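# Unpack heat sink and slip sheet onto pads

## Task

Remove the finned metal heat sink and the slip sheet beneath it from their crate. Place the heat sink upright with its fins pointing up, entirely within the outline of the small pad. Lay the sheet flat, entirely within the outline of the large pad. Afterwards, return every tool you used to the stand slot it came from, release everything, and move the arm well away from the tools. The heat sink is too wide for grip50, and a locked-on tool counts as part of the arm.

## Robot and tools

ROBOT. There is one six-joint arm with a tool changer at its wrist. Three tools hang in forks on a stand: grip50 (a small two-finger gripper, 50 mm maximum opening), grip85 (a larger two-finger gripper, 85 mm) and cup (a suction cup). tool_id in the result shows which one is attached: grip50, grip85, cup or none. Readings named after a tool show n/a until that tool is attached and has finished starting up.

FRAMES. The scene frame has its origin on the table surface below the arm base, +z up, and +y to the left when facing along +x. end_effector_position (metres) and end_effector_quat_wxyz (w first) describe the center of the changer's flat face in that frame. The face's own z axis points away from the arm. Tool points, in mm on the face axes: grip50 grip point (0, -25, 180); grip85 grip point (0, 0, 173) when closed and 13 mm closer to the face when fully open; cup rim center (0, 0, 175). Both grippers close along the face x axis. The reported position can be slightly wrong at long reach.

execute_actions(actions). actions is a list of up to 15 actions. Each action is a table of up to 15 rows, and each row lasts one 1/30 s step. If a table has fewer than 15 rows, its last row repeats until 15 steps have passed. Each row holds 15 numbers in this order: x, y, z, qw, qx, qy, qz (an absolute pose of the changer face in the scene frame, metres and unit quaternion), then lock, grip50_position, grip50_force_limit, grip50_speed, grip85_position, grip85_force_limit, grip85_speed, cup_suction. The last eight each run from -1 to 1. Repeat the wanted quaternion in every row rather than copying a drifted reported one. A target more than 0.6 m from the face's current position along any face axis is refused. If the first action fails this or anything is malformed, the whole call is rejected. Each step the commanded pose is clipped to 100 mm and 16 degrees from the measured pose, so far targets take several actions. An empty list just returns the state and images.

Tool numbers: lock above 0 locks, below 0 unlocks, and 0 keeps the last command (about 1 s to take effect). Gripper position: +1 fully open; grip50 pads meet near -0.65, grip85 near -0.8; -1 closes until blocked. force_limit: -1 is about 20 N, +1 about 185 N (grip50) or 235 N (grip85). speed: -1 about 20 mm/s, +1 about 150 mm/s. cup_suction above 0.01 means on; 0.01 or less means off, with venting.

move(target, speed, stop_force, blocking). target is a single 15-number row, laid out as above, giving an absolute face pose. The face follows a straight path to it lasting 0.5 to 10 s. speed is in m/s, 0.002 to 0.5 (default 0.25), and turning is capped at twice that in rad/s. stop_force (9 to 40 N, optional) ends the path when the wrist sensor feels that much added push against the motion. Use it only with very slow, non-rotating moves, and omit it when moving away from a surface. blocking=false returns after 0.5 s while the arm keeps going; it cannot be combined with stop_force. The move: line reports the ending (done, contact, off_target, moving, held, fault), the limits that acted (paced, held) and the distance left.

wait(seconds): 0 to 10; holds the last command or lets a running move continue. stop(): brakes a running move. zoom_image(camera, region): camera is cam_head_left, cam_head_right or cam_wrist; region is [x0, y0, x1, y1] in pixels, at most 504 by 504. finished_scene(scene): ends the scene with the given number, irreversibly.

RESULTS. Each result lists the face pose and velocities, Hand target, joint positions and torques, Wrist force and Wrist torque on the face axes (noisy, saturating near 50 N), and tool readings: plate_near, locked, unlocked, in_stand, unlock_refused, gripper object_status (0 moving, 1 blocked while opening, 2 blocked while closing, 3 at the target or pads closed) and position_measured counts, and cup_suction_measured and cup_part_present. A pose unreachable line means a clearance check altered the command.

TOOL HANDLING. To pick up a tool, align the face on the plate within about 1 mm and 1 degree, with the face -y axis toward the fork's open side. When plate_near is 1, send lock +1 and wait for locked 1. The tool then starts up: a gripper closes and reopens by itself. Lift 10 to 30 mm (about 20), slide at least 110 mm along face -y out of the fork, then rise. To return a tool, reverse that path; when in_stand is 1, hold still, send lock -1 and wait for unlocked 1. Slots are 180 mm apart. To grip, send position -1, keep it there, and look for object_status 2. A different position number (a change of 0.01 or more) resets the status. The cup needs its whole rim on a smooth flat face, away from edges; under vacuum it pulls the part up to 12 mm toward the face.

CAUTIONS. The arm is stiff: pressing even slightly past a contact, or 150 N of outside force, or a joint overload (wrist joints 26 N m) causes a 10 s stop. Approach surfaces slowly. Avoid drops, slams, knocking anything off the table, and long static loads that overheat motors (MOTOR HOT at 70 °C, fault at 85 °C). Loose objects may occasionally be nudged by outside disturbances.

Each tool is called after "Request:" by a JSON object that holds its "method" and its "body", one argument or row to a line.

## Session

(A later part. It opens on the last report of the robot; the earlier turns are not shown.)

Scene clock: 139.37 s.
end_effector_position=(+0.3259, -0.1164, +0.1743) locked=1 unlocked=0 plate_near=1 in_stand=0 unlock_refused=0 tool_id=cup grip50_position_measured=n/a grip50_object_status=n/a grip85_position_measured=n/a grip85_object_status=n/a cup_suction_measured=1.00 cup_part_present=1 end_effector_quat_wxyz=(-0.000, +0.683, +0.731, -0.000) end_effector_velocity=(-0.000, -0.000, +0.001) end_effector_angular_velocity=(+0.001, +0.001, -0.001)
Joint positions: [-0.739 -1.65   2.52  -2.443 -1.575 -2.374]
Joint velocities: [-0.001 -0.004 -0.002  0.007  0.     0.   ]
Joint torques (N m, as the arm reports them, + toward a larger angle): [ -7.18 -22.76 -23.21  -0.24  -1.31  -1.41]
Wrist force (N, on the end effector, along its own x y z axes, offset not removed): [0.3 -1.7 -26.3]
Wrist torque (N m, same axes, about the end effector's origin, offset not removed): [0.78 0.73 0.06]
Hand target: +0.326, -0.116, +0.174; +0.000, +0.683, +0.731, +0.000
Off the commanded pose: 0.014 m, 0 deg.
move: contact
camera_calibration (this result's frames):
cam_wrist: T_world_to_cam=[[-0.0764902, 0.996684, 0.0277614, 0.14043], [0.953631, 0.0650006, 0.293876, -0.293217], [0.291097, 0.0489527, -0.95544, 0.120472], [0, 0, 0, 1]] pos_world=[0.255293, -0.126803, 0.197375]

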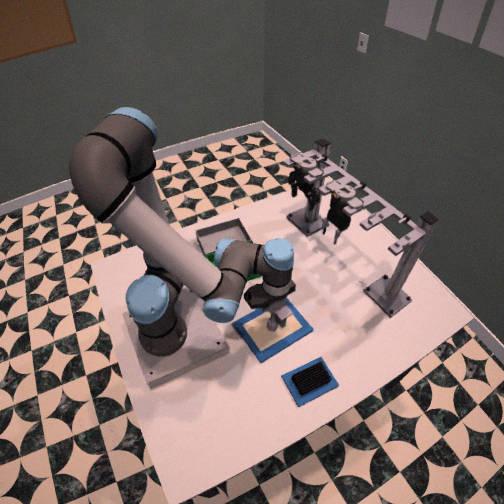

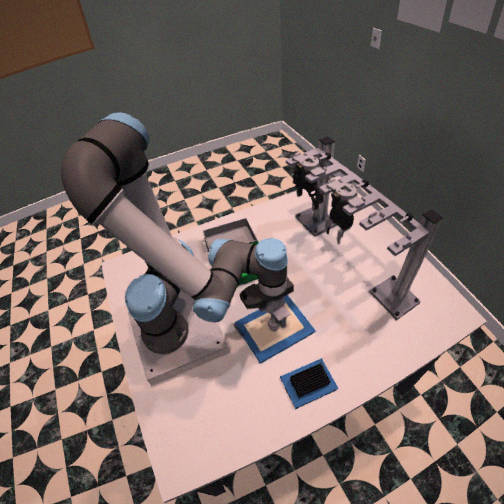

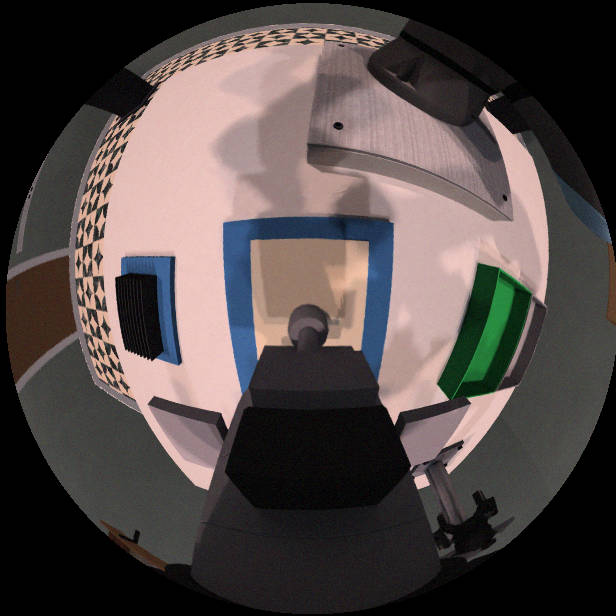

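Request:
{"method": "execute_actions", "body": {
  "actions": [
    [[0.3260,-0.1165,0.1748,0,0.6826,0.7308,0,0,0,0,0,1,0,0,0]],
    [[0.3260,-0.1165,0.1748,0,0.6826,0.7308,0,0,0,0,0,1,0,0,0]]
  ]
}}

Request:
{"method": "move", "body": {
  "target": [0.3260,-0.1165,0.215,0,0.6826,0.7308,0,0,0,0,0,1,0,0,0],
  "speed": 0.05
}}

Scene clock: 141.90 s.
end_effector_position=(+0.3260, -0.1165, +0.1748) locked=1 unlocked=0 plate_near=1 in_stand=0 unlock_refused=0 tool_id=cup grip50_position_measured=n/a grip50_object_status=n/a grip85_position_measured=n/a grip85_object_status=n/a cup_suction_measured=0.01 cup_part_present=0 end_effector_quat_wxyz=(+0.000, +0.683, +0.731, +0.000) end_effector_velocity=(+0.000, +0.000, +0.000) end_effector_angular_velocity=(-0.001, -0.000, +0.000)
Joint positions: [-0.739 -1.652  2.519 -2.441 -1.575 -2.374]
Joint velocities: [ 0.001  0.    -0.    -0.001 -0.     0.001]
Joint torques (N m, as the arm reports them, + toward a larger angle): [ -5.85 -25.3  -23.23   0.35  -1.48  -0.3 ]
Wrist force (N, on the end effector, along its own x y z axes, offset not removed): [0.1 2.0 -16.0]
Wrist torque (N m, same axes, about the end effector's origin, offset not removed): [0.06 -0.09 0.12]
Hand target: +0.326, -0.117, +0.175; -0.000, +0.683, +0.731, +0.000
Off the commanded pose: 0.000 m, 0 deg.
camera_calibration (this result's frames):
cam_wrist: T_world_to_cam=[[-0.0764929, 0.996687, 0.0276486, 0.140529], [0.953597, 0.0650307, 0.293979, -0.293464], [0.291207, 0.0488529, -0.955412, 0.120921], [0, 0, 0, 1]] pos_world=[0.255383, -0.126886, 0.197916]

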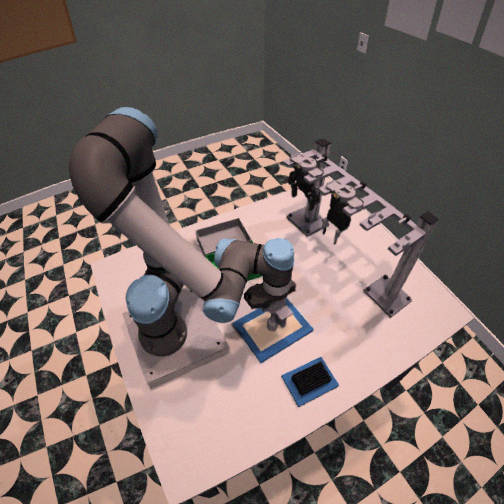

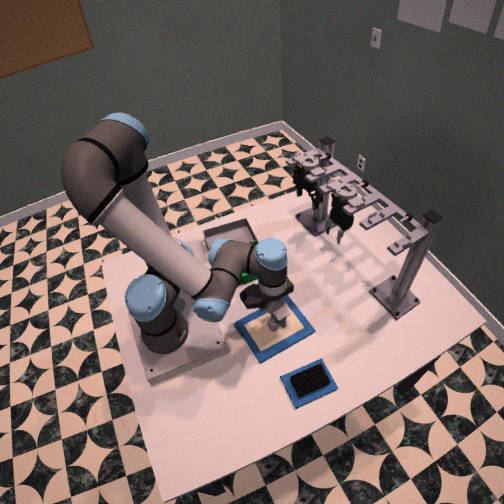

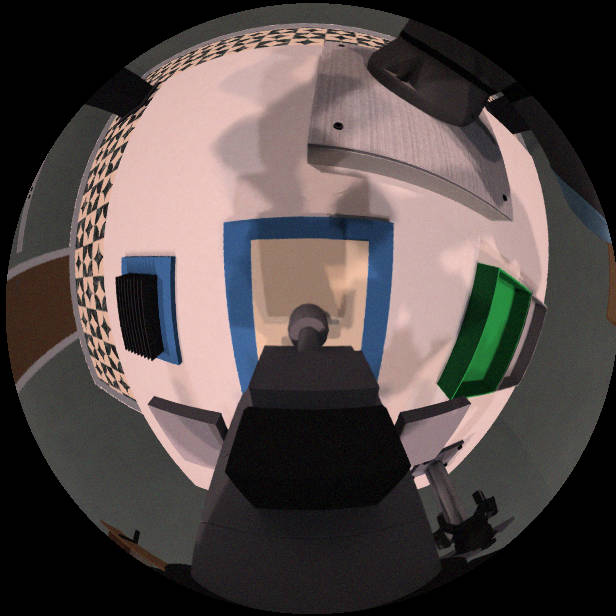

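Scene clock: 143.07 s.
end_effector_position=(+0.3260, -0.1165, +0.2150) locked=1 unlocked=0 plate_near=1 in_stand=0 unlock_refused=0 tool_id=cup grip50_position_measured=n/a grip50_object_status=n/a grip85_position_measured=n/a grip85_object_status=n/a cup_suction_measured=0.01 cup_part_present=0 end_effector_quat_wxyz=(+0.000, +0.683, +0.731, -0.000) end_effector_velocity=(+0.000, +0.000, +0.001) end_effector_angular_velocity=(-0.001, -0.001, +0.000)
Joint positions: [-0.738 -1.762  2.461 -2.273 -1.575 -2.373]
Joint velocities: [ 0.001 -0.003 -0.002  0.004 -0.     0.001]
Joint torques (N m, as the arm reports them, + toward a larger angle): [ -3.65 -29.78 -33.33  -1.5   -0.92  -0.18]
Wrist force (N, on the end effector, along its own x y z axes, offset not removed): [-1.1 2.6 1.6]
Wrist torque (N m, same axes, about the end effector's origin, offset not removed): [0.28 0.06 -0.07]
Hand target: +0.326, -0.117, +0.215; +0.000, +0.683, +0.731, -0.000
Off the commanded pose: 0.000 m, 0 deg.
move: done
camera_calibration (this result's frames):
cam_wrist: T_world_to_cam=[[-0.0764883, 0.996688, 0.0276119, 0.139414], [0.953601, 0.0650378, 0.293965, -0.305299], [0.291196, 0.0488156, -0.955417, 0.159269], [0, 0, 0, 1]] pos_world=[0.255418, -0.126871, 0.238066]

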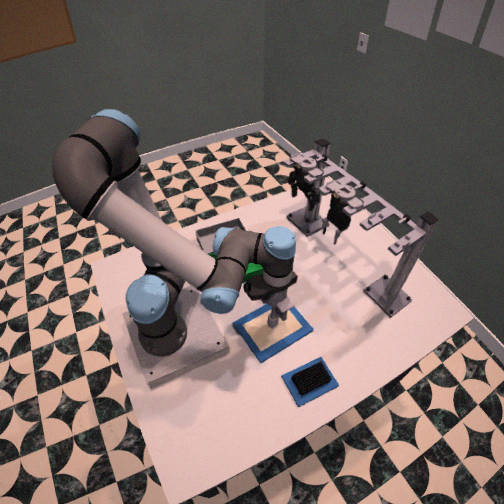

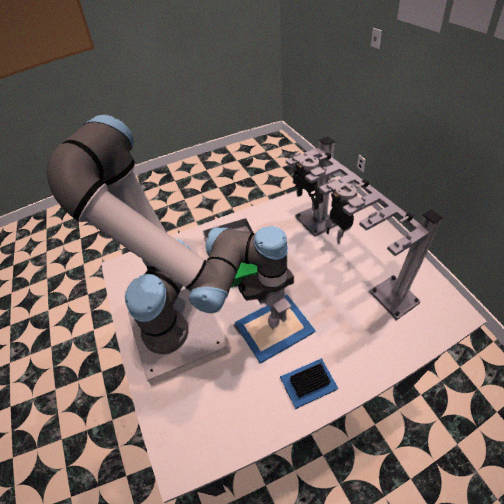

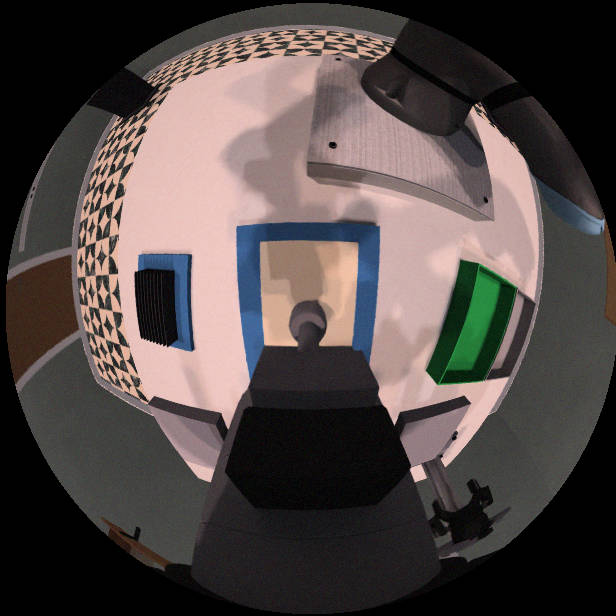

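Request:
{"method": "move", "body": {
  "target": [0.5234,-0.1827,0.3803,0,0.6763,0.7367,0,0,0,0,0,1,0,0,0],
  "speed": 0.25
}}

Request:
{"method": "zoom_image", "body": {
  "camera": "cam_wrist",
  "region": [200, 130, 410, 260]
}}

Request:
{"method": "move", "body": {
  "target": [0.6529,-0.1716,0.3803,0,0.6763,0.7367,0,0,0,0,0,1,0,0,0],
  "speed": 0.08,
  "stop_force": 15
}}

Request:
{"method": "move", "body": {
  "target": [0.6529,-0.1716,0.3606,0,0.6763,0.7367,0,0,0,0,0,1,0,0,0],
  "speed": 0.015,
  "stop_force": 15
}}

Scene clock: 146.13 s.
end_effector_position=(+0.5235, -0.1826, +0.3800) locked=1 unlocked=0 plate_near=1 in_stand=0 unlock_refused=0 tool_id=cup grip50_position_measured=n/a grip50_object_status=n/a grip85_position_measured=n/a grip85_object_status=n/a cup_suction_measured=0.01 cup_part_present=0 end_effector_quat_wxyz=(+0.000, +0.676, +0.737, -0.000) end_effector_velocity=(+0.002, +0.001, +0.000) end_effector_angular_velocity=(+0.000, +0.000, +0.003)
Joint positions: [-0.578 -1.437  1.672 -1.808 -1.575 -2.231]
Joint velocities: [ 0.002  0.003 -0.005  0.002  0.    -0.001]
Joint torques (N m, as the arm reports them, + toward a larger angle): [  5.42 -28.74 -38.4   -1.32  -1.71   1.32]
Wrist force (N, on the end effector, along its own x y z axes, offset not removed): [-3.2 0.6 0.4]
Wrist torque (N m, same axes, about the end effector's origin, offset not removed): [0.16 0.20 0.01]
Hand target: +0.524, -0.183, +0.380; -0.000, +0.676, +0.737, -0.000
Off the commanded pose: 0.000 m, 0 deg.
move: done
camera_calibration (this result's frames):
cam_wrist: T_world_to_cam=[[-0.093677, 0.995222, 0.0275118, 0.22466], [0.952354, 0.0815175, 0.293899, -0.534112], [0.290252, 0.0537326, -0.95544, 0.264049], [0, 0, 0, 1]] pos_world=[0.453068, -0.194235, 0.403078]

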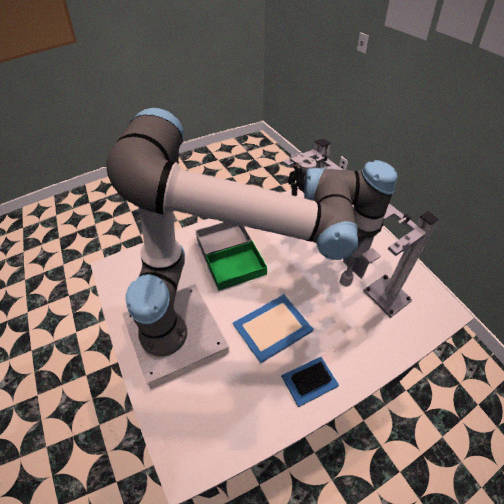

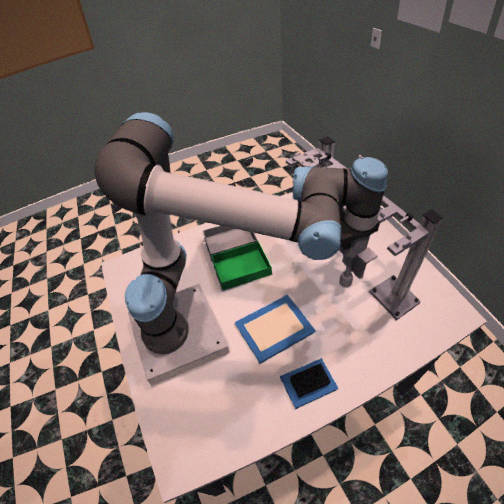

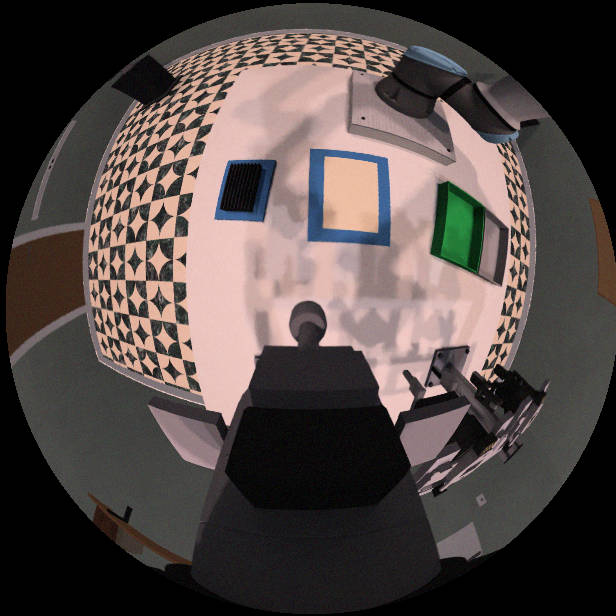

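Region (200, 130, 410, 260) of cam_wrist's 616x616 image, scaled by 2.400, with more detail than that image has; it fills the top 312 rows of this view, and the rest is white.

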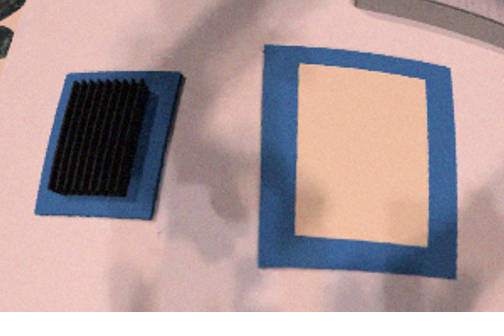

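Scene clock: 148.17 s.
end_effector_position=(+0.6528, -0.1715, +0.3801) locked=1 unlocked=0 plate_near=1 in_stand=0 unlock_refused=0 tool_id=cup grip50_position_measured=n/a grip50_object_status=n/a grip85_position_measured=n/a grip85_object_status=n/a cup_suction_measured=0.01 cup_part_present=0 end_effector_quat_wxyz=(+0.000, +0.676, +0.737, -0.000) end_effector_velocity=(+0.001, +0.000, +0.000) end_effector_angular_velocity=(+0.001, -0.000, -0.001)
Joint positions: [-0.456 -1.15   1.298 -1.72  -1.575 -2.109]
Joint velocities: [ 0.001  0.002 -0.004  0.002  0.001  0.002]
Joint torques (N m, as the arm reports them, + toward a larger angle): [  6.03 -45.82 -40.77  -1.49  -1.63   1.22]
Wrist force (N, on the end effector, along its own x y z axes, offset not removed): [-0.4 0.2 -0.3]
Wrist torque (N m, same axes, about the end effector's origin, offset not removed): [0.05 0.02 0.08]
Hand target: +0.653, -0.171, +0.380; +0.000, +0.676, +0.737, -0.000
Off the commanded pose: 0.000 m, 0 deg.
move: done
camera_calibration (this result's frames):
cam_wrist: T_world_to_cam=[[-0.0936743, 0.995222, 0.0275379, 0.225669], [0.952349, 0.0815062, 0.293919, -0.658233], [0.29027, 0.0537583, -0.955434, 0.226052], [0, 0, 0, 1]] pos_world=[0.582391, -0.183093, 0.403231]

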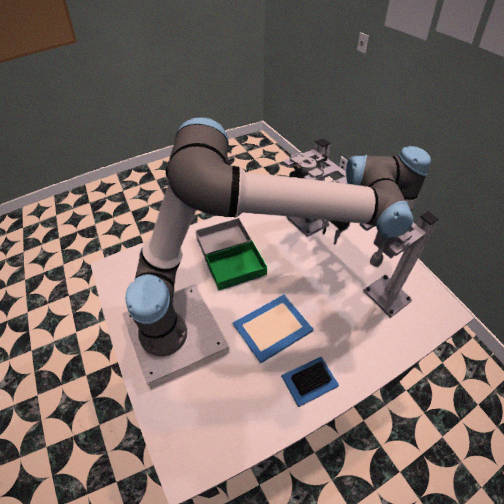

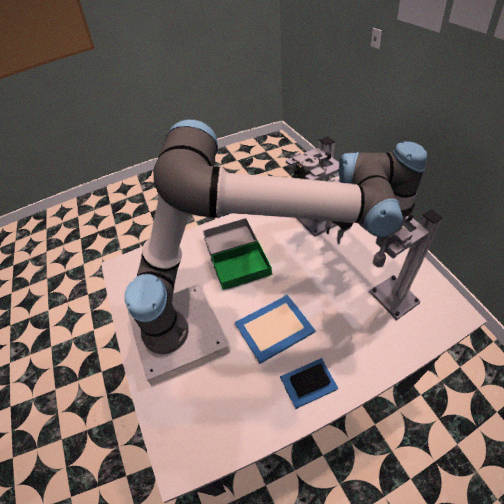

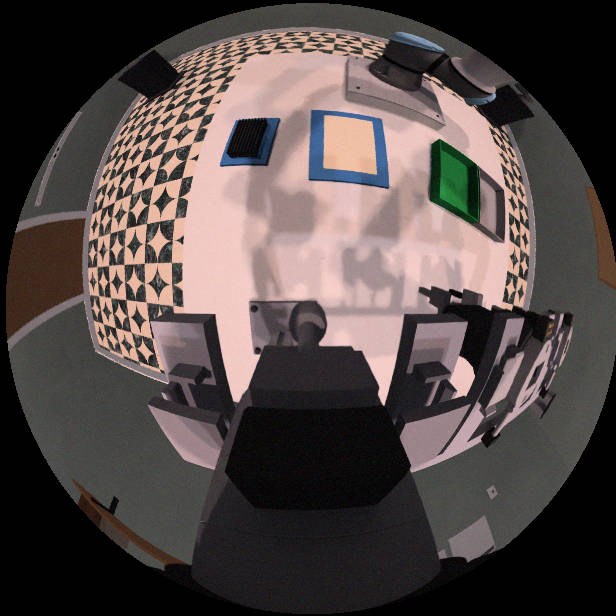

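Scene clock: 149.73 s.
end_effector_position=(+0.6529, -0.1716, +0.3607) locked=1 unlocked=0 plate_near=1 in_stand=1 unlock_refused=0 tool_id=cup grip50_position_measured=n/a grip50_object_status=n/a grip85_position_measured=n/a grip85_object_status=n/a cup_suction_measured=0.01 cup_part_present=0 end_effector_quat_wxyz=(-0.000, +0.676, +0.737, -0.000) end_effector_velocity=(-0.000, +0.000, -0.001) end_effector_angular_velocity=(+0.001, +0.001, +0.000)
Joint positions: [-0.456 -1.141  1.336 -1.767 -1.575 -2.109]
Joint velocities: [-0.     0.     0.002 -0.001  0.001 -0.   ]
Joint torques (N m, as the arm reports them, + toward a larger angle): [ -6.98 -45.45 -21.72  -6.88   2.    -1.44]
Wrist force (N, on the end effector, along its own x y z axes, offset not removed): [-0.3 0.8 1.0]
Wrist torque (N m, same axes, about the end effector's origin, offset not removed): [0.03 0.12 -0.02]
Hand target: +0.653, -0.172, +0.361; -0.000, +0.676, +0.737, -0.000
Off the commanded pose: 0.000 m, 0 deg.
move: done
camera_calibration (this result's frames):
cam_wrist: T_world_to_cam=[[-0.0936789, 0.995218, 0.0276568, 0.226264], [0.952337, 0.0814734, 0.293966, -0.65259], [0.290307, 0.053877, -0.955416, 0.207466], [0, 0, 0, 1]] pos_world=[0.582453, -0.183191, 0.383798]

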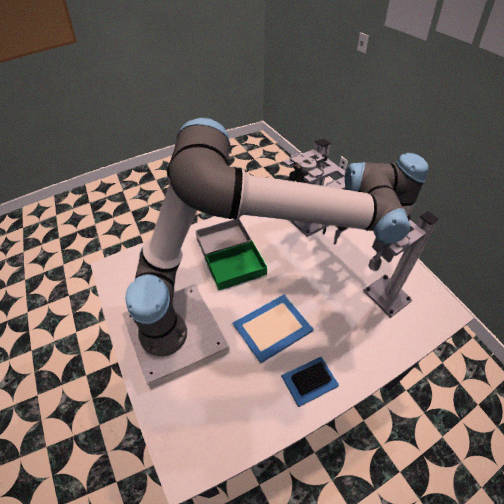

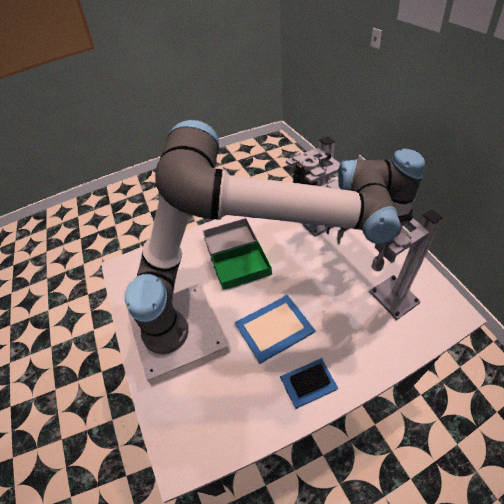

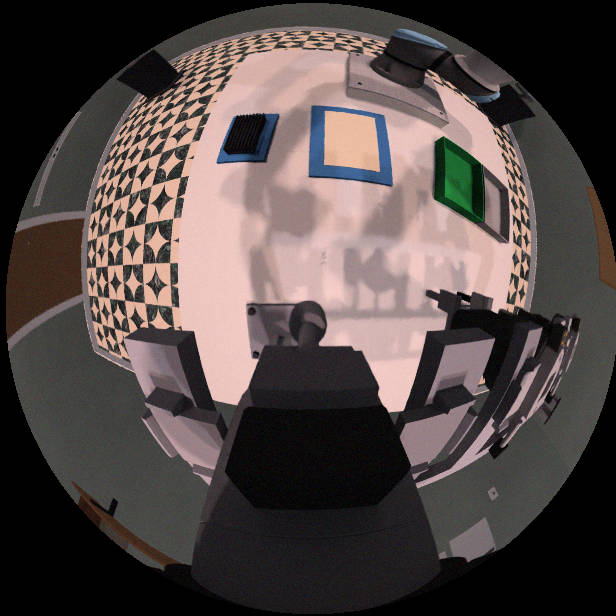

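Request:
{"method": "zoom_image", "body": {
  "camera": "cam_head_left",
  "region": [220, 280, 350, 410]
}}

Request:
{"method": "zoom_image", "body": {
  "camera": "cam_wrist",
  "region": [295, 95, 405, 195]
}}

Region (220, 280, 350, 410) of cam_head_left's 504x504 image, scaled by 3.877, with more detail than that image has.

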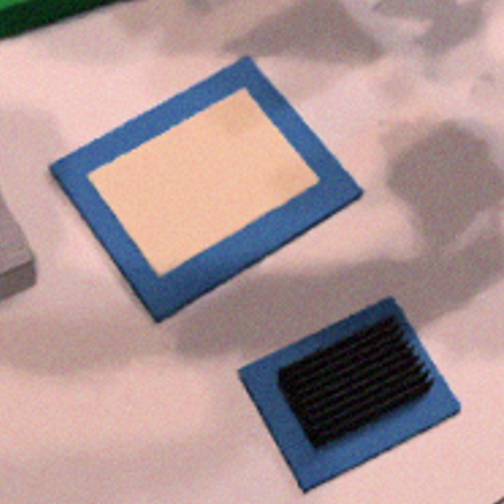

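Region (295, 95, 405, 195) of cam_wrist's 616x616 image, scaled by 4.582, with more detail than that image has; it fills the top 458 rows of this view, and the rest is white.

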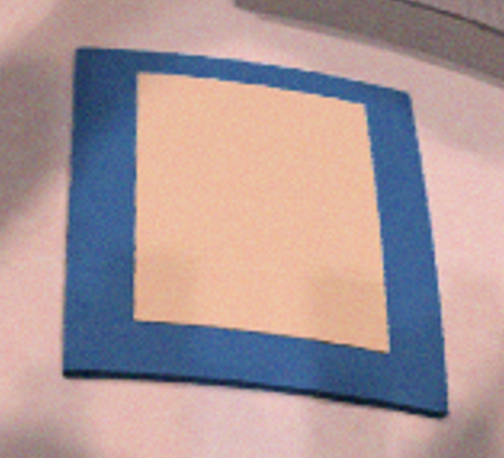

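Both are well inside their pads. Unlock and retreat.

Request:
{"method": "execute_actions", "body": {
  "actions": [
    [[0.6529,-0.1716,0.3604,0,0.6763,0.7367,0,-1,0,0,0,1,0,0,0]],
    [[0.6529,-0.1716,0.3604,0,0.6763,0.7367,0,-1,0,0,0,1,0,0,0]],
    [[0.6529,-0.1716,0.3604,0,0.6763,0.7367,0,-1,0,0,0,1,0,0,0]]
  ]
}}

Scene clock: 153.13 s.
end_effector_position=(+0.6529, -0.1716, +0.3604) locked=0 unlocked=1 plate_near=1 in_stand=1 unlock_refused=0 tool_id=none grip50_position_measured=n/a grip50_object_status=n/a grip85_position_measured=n/a grip85_object_status=n/a cup_suction_measured=n/a cup_part_present=n/a end_effector_quat_wxyz=(-0.000, +0.676, +0.737, +0.000) end_effector_velocity=(+0.000, +0.001, +0.000) end_effector_angular_velocity=(+0.000, -0.000, +0.002)
Joint positions: [-0.456 -1.141  1.336 -1.767 -1.575 -2.109]
Joint velocities: [ 0.001 -0.    -0.001  0.001  0.    -0.001]
Joint torques (N m, as the arm reports them, + toward a larger angle): [ -7.02 -39.89 -17.68  -5.74   1.34  -1.41]
Wrist force (N, on the end effector, along its own x y z axes, offset not removed): [-1.8 2.0 0.0]
Wrist torque (N m, same axes, about the end effector's origin, offset not removed): [0.30 0.16 -0.04]
Hand target: +0.653, -0.172, +0.360; -0.000, +0.676, +0.737, +0.000
Off the commanded pose: 0.000 m, 0 deg.
camera_calibration (this result's frames):
cam_wrist: T_world_to_cam=[[-0.093679, 0.995218, 0.027655, 0.226283], [0.952334, 0.0814732, 0.293978, -0.652526], [0.290319, 0.0538763, -0.955412, 0.207182], [0, 0, 0, 1]] pos_world=[0.582472, -0.1832, 0.383514]

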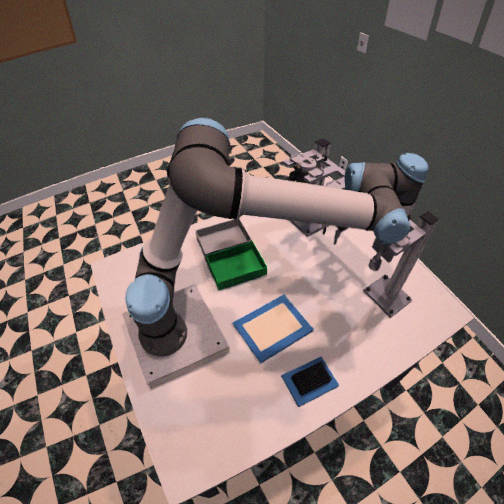

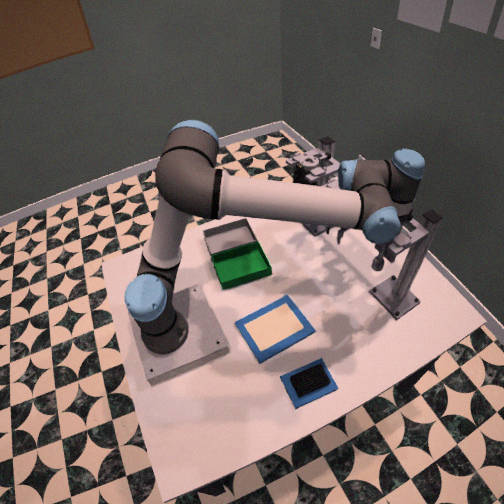

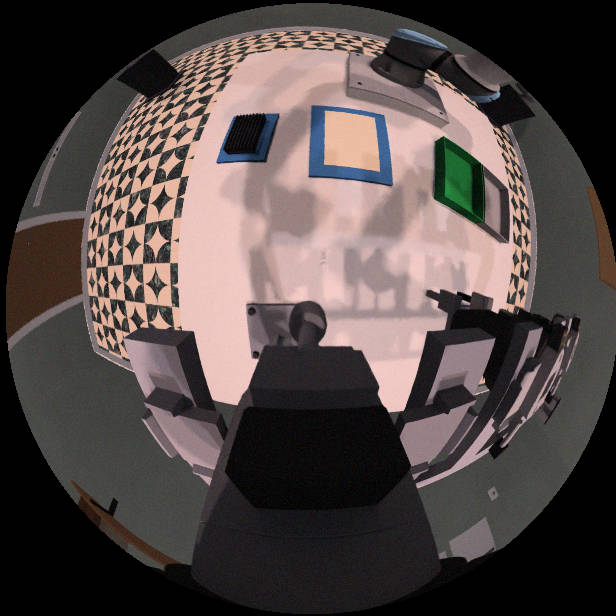

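Request:
{"method": "move", "body": {
  "target": [0.6529,-0.1716,0.40,0,0.6763,0.7367,0,0,0,0,0,1,0,0,0],
  "speed": 0.06
}}

Request:
{"method": "move", "body": {
  "target": [0.40,-0.08,0.48,0,0.6763,0.7367,0,0,0,0,0,1,0,0,0],
  "speed": 0.25
}}

Scene clock: 155.33 s.
end_effector_position=(+0.6529, -0.1716, +0.3999) locked=0 unlocked=1 plate_near=0 in_stand=0 unlock_refused=0 tool_id=none grip50_position_measured=n/a grip50_object_status=n/a grip85_position_measured=n/a grip85_object_status=n/a cup_suction_measured=n/a cup_part_present=n/a end_effector_quat_wxyz=(+0.000, +0.676, +0.737, +0.000) end_effector_velocity=(+0.000, +0.000, +0.001) end_effector_angular_velocity=(-0.000, +0.000, +0.001)
Joint positions: [-0.456 -1.155  1.255 -1.672 -1.575 -2.109]
Joint velocities: [ 0.    -0.    -0.003  0.003 -0.    -0.   ]
Joint torques (N m, as the arm reports them, + toward a larger angle): [  5.21 -62.98 -35.94  -0.43   1.84   1.27]
Wrist force (N, on the end effector, along its own x y z axes, offset not removed): [-2.3 1.6 -0.6]
Wrist torque (N m, same axes, about the end effector's origin, offset not removed): [0.25 0.16 0.03]
Hand target: +0.653, -0.172, +0.400; +0.000, +0.676, +0.737, +0.000
Off the commanded pose: 0.000 m, 0 deg.
move: done
camera_calibration (this result's frames):
cam_wrist: T_world_to_cam=[[-0.0936742, 0.995219, 0.0276492, 0.22521], [0.95233, 0.0814696, 0.293991, -0.664173], [0.290333, 0.0538706, -0.955408, 0.244921], [0, 0, 0, 1]] pos_world=[0.5825, -0.183217, 0.423034]

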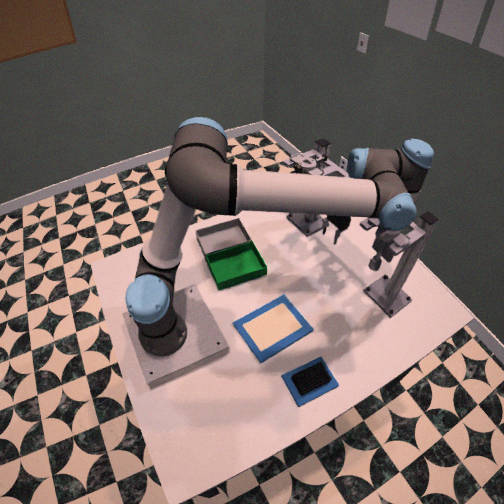

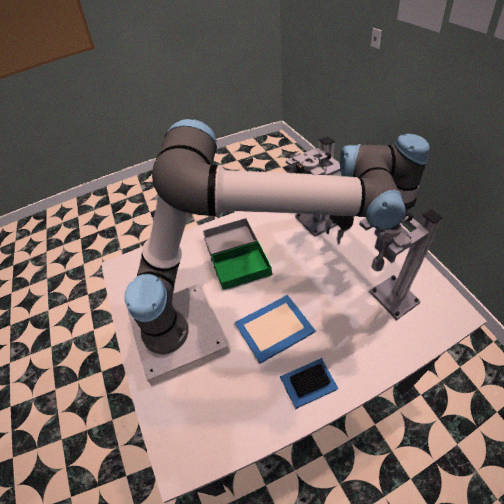

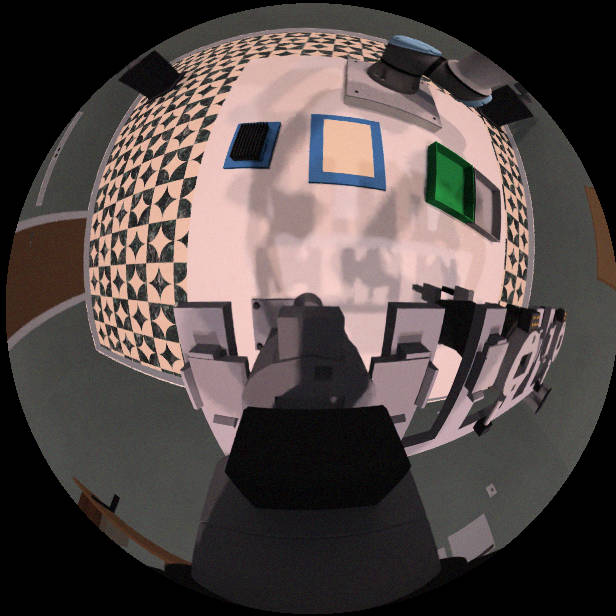

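Scene clock: 157.00 s.
end_effector_position=(+0.4001, -0.0802, +0.4804) locked=0 unlocked=1 plate_near=0 in_stand=0 unlock_refused=0 tool_id=none grip50_position_measured=n/a grip50_object_status=n/a grip85_position_measured=n/a grip85_object_status=n/a cup_suction_measured=n/a cup_part_present=n/a end_effector_quat_wxyz=(-0.000, +0.676, +0.737, +0.000) end_effector_velocity=(-0.001, +0.001, +0.001) end_effector_angular_velocity=(+0.000, -0.001, -0.001)
Joint positions: [-0.528 -1.823  1.776 -1.525 -1.575 -2.18 ]
Joint velocities: [-0.    -0.003  0.001  0.002  0.     0.001]
Joint torques (N m, as the arm reports them, + toward a larger angle): [ -7.93 -29.79 -19.32  -0.87   1.96  -1.45]
Wrist force (N, on the end effector, along its own x y z axes, offset not removed): [0.7 -1.9 0.1]
Wrist torque (N m, same axes, about the end effector's origin, offset not removed): [-0.31 0.01 -0.01]
Hand target: +0.400, -0.080, +0.480; -0.000, +0.676, +0.737, +0.000
Off the commanded pose: 0.000 m, 0 deg.
move: done
camera_calibration (this result's frames):
cam_wrist: T_world_to_cam=[[-0.0936753, 0.995217, 0.0277218, 0.108284], [0.952329, 0.0814491, 0.294, -0.454523], [0.290336, 0.0539408, -0.955403, 0.39027], [0, 0, 0, 1]] pos_world=[0.329689, -0.0917975, 0.503494]

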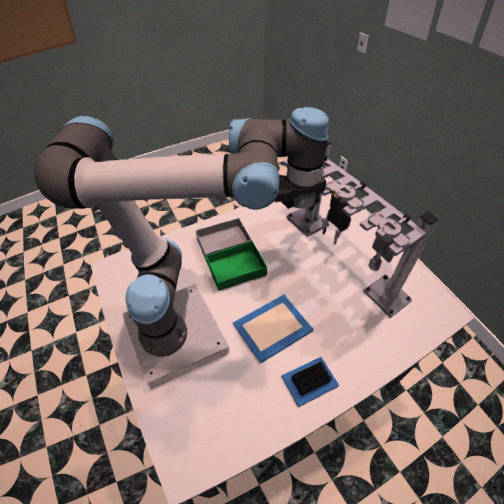

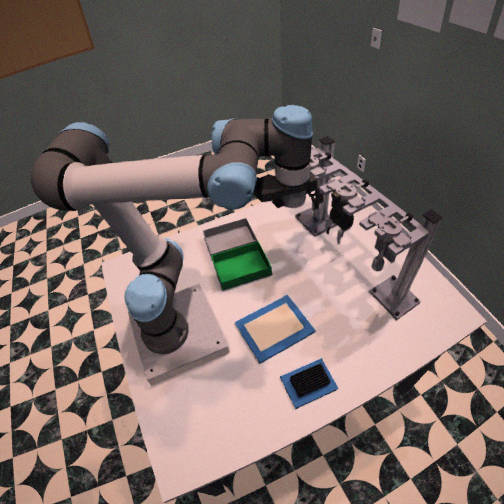

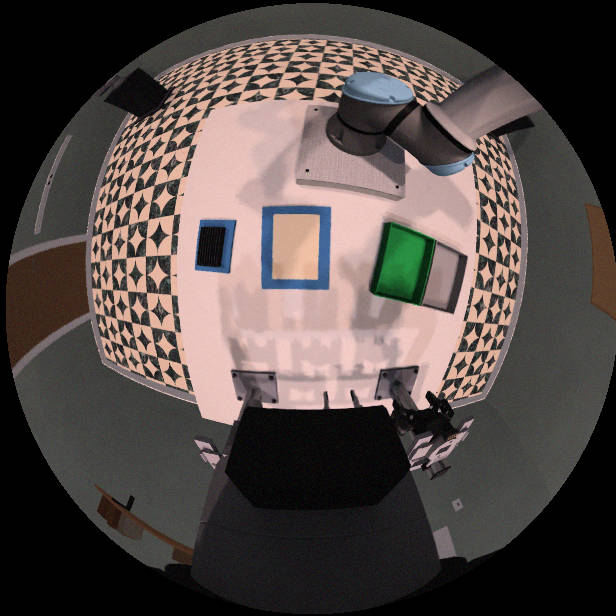

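Request:
{"method": "finished_scene", "body": {
  "scene": 2
}}

The scene is finished: the task was done.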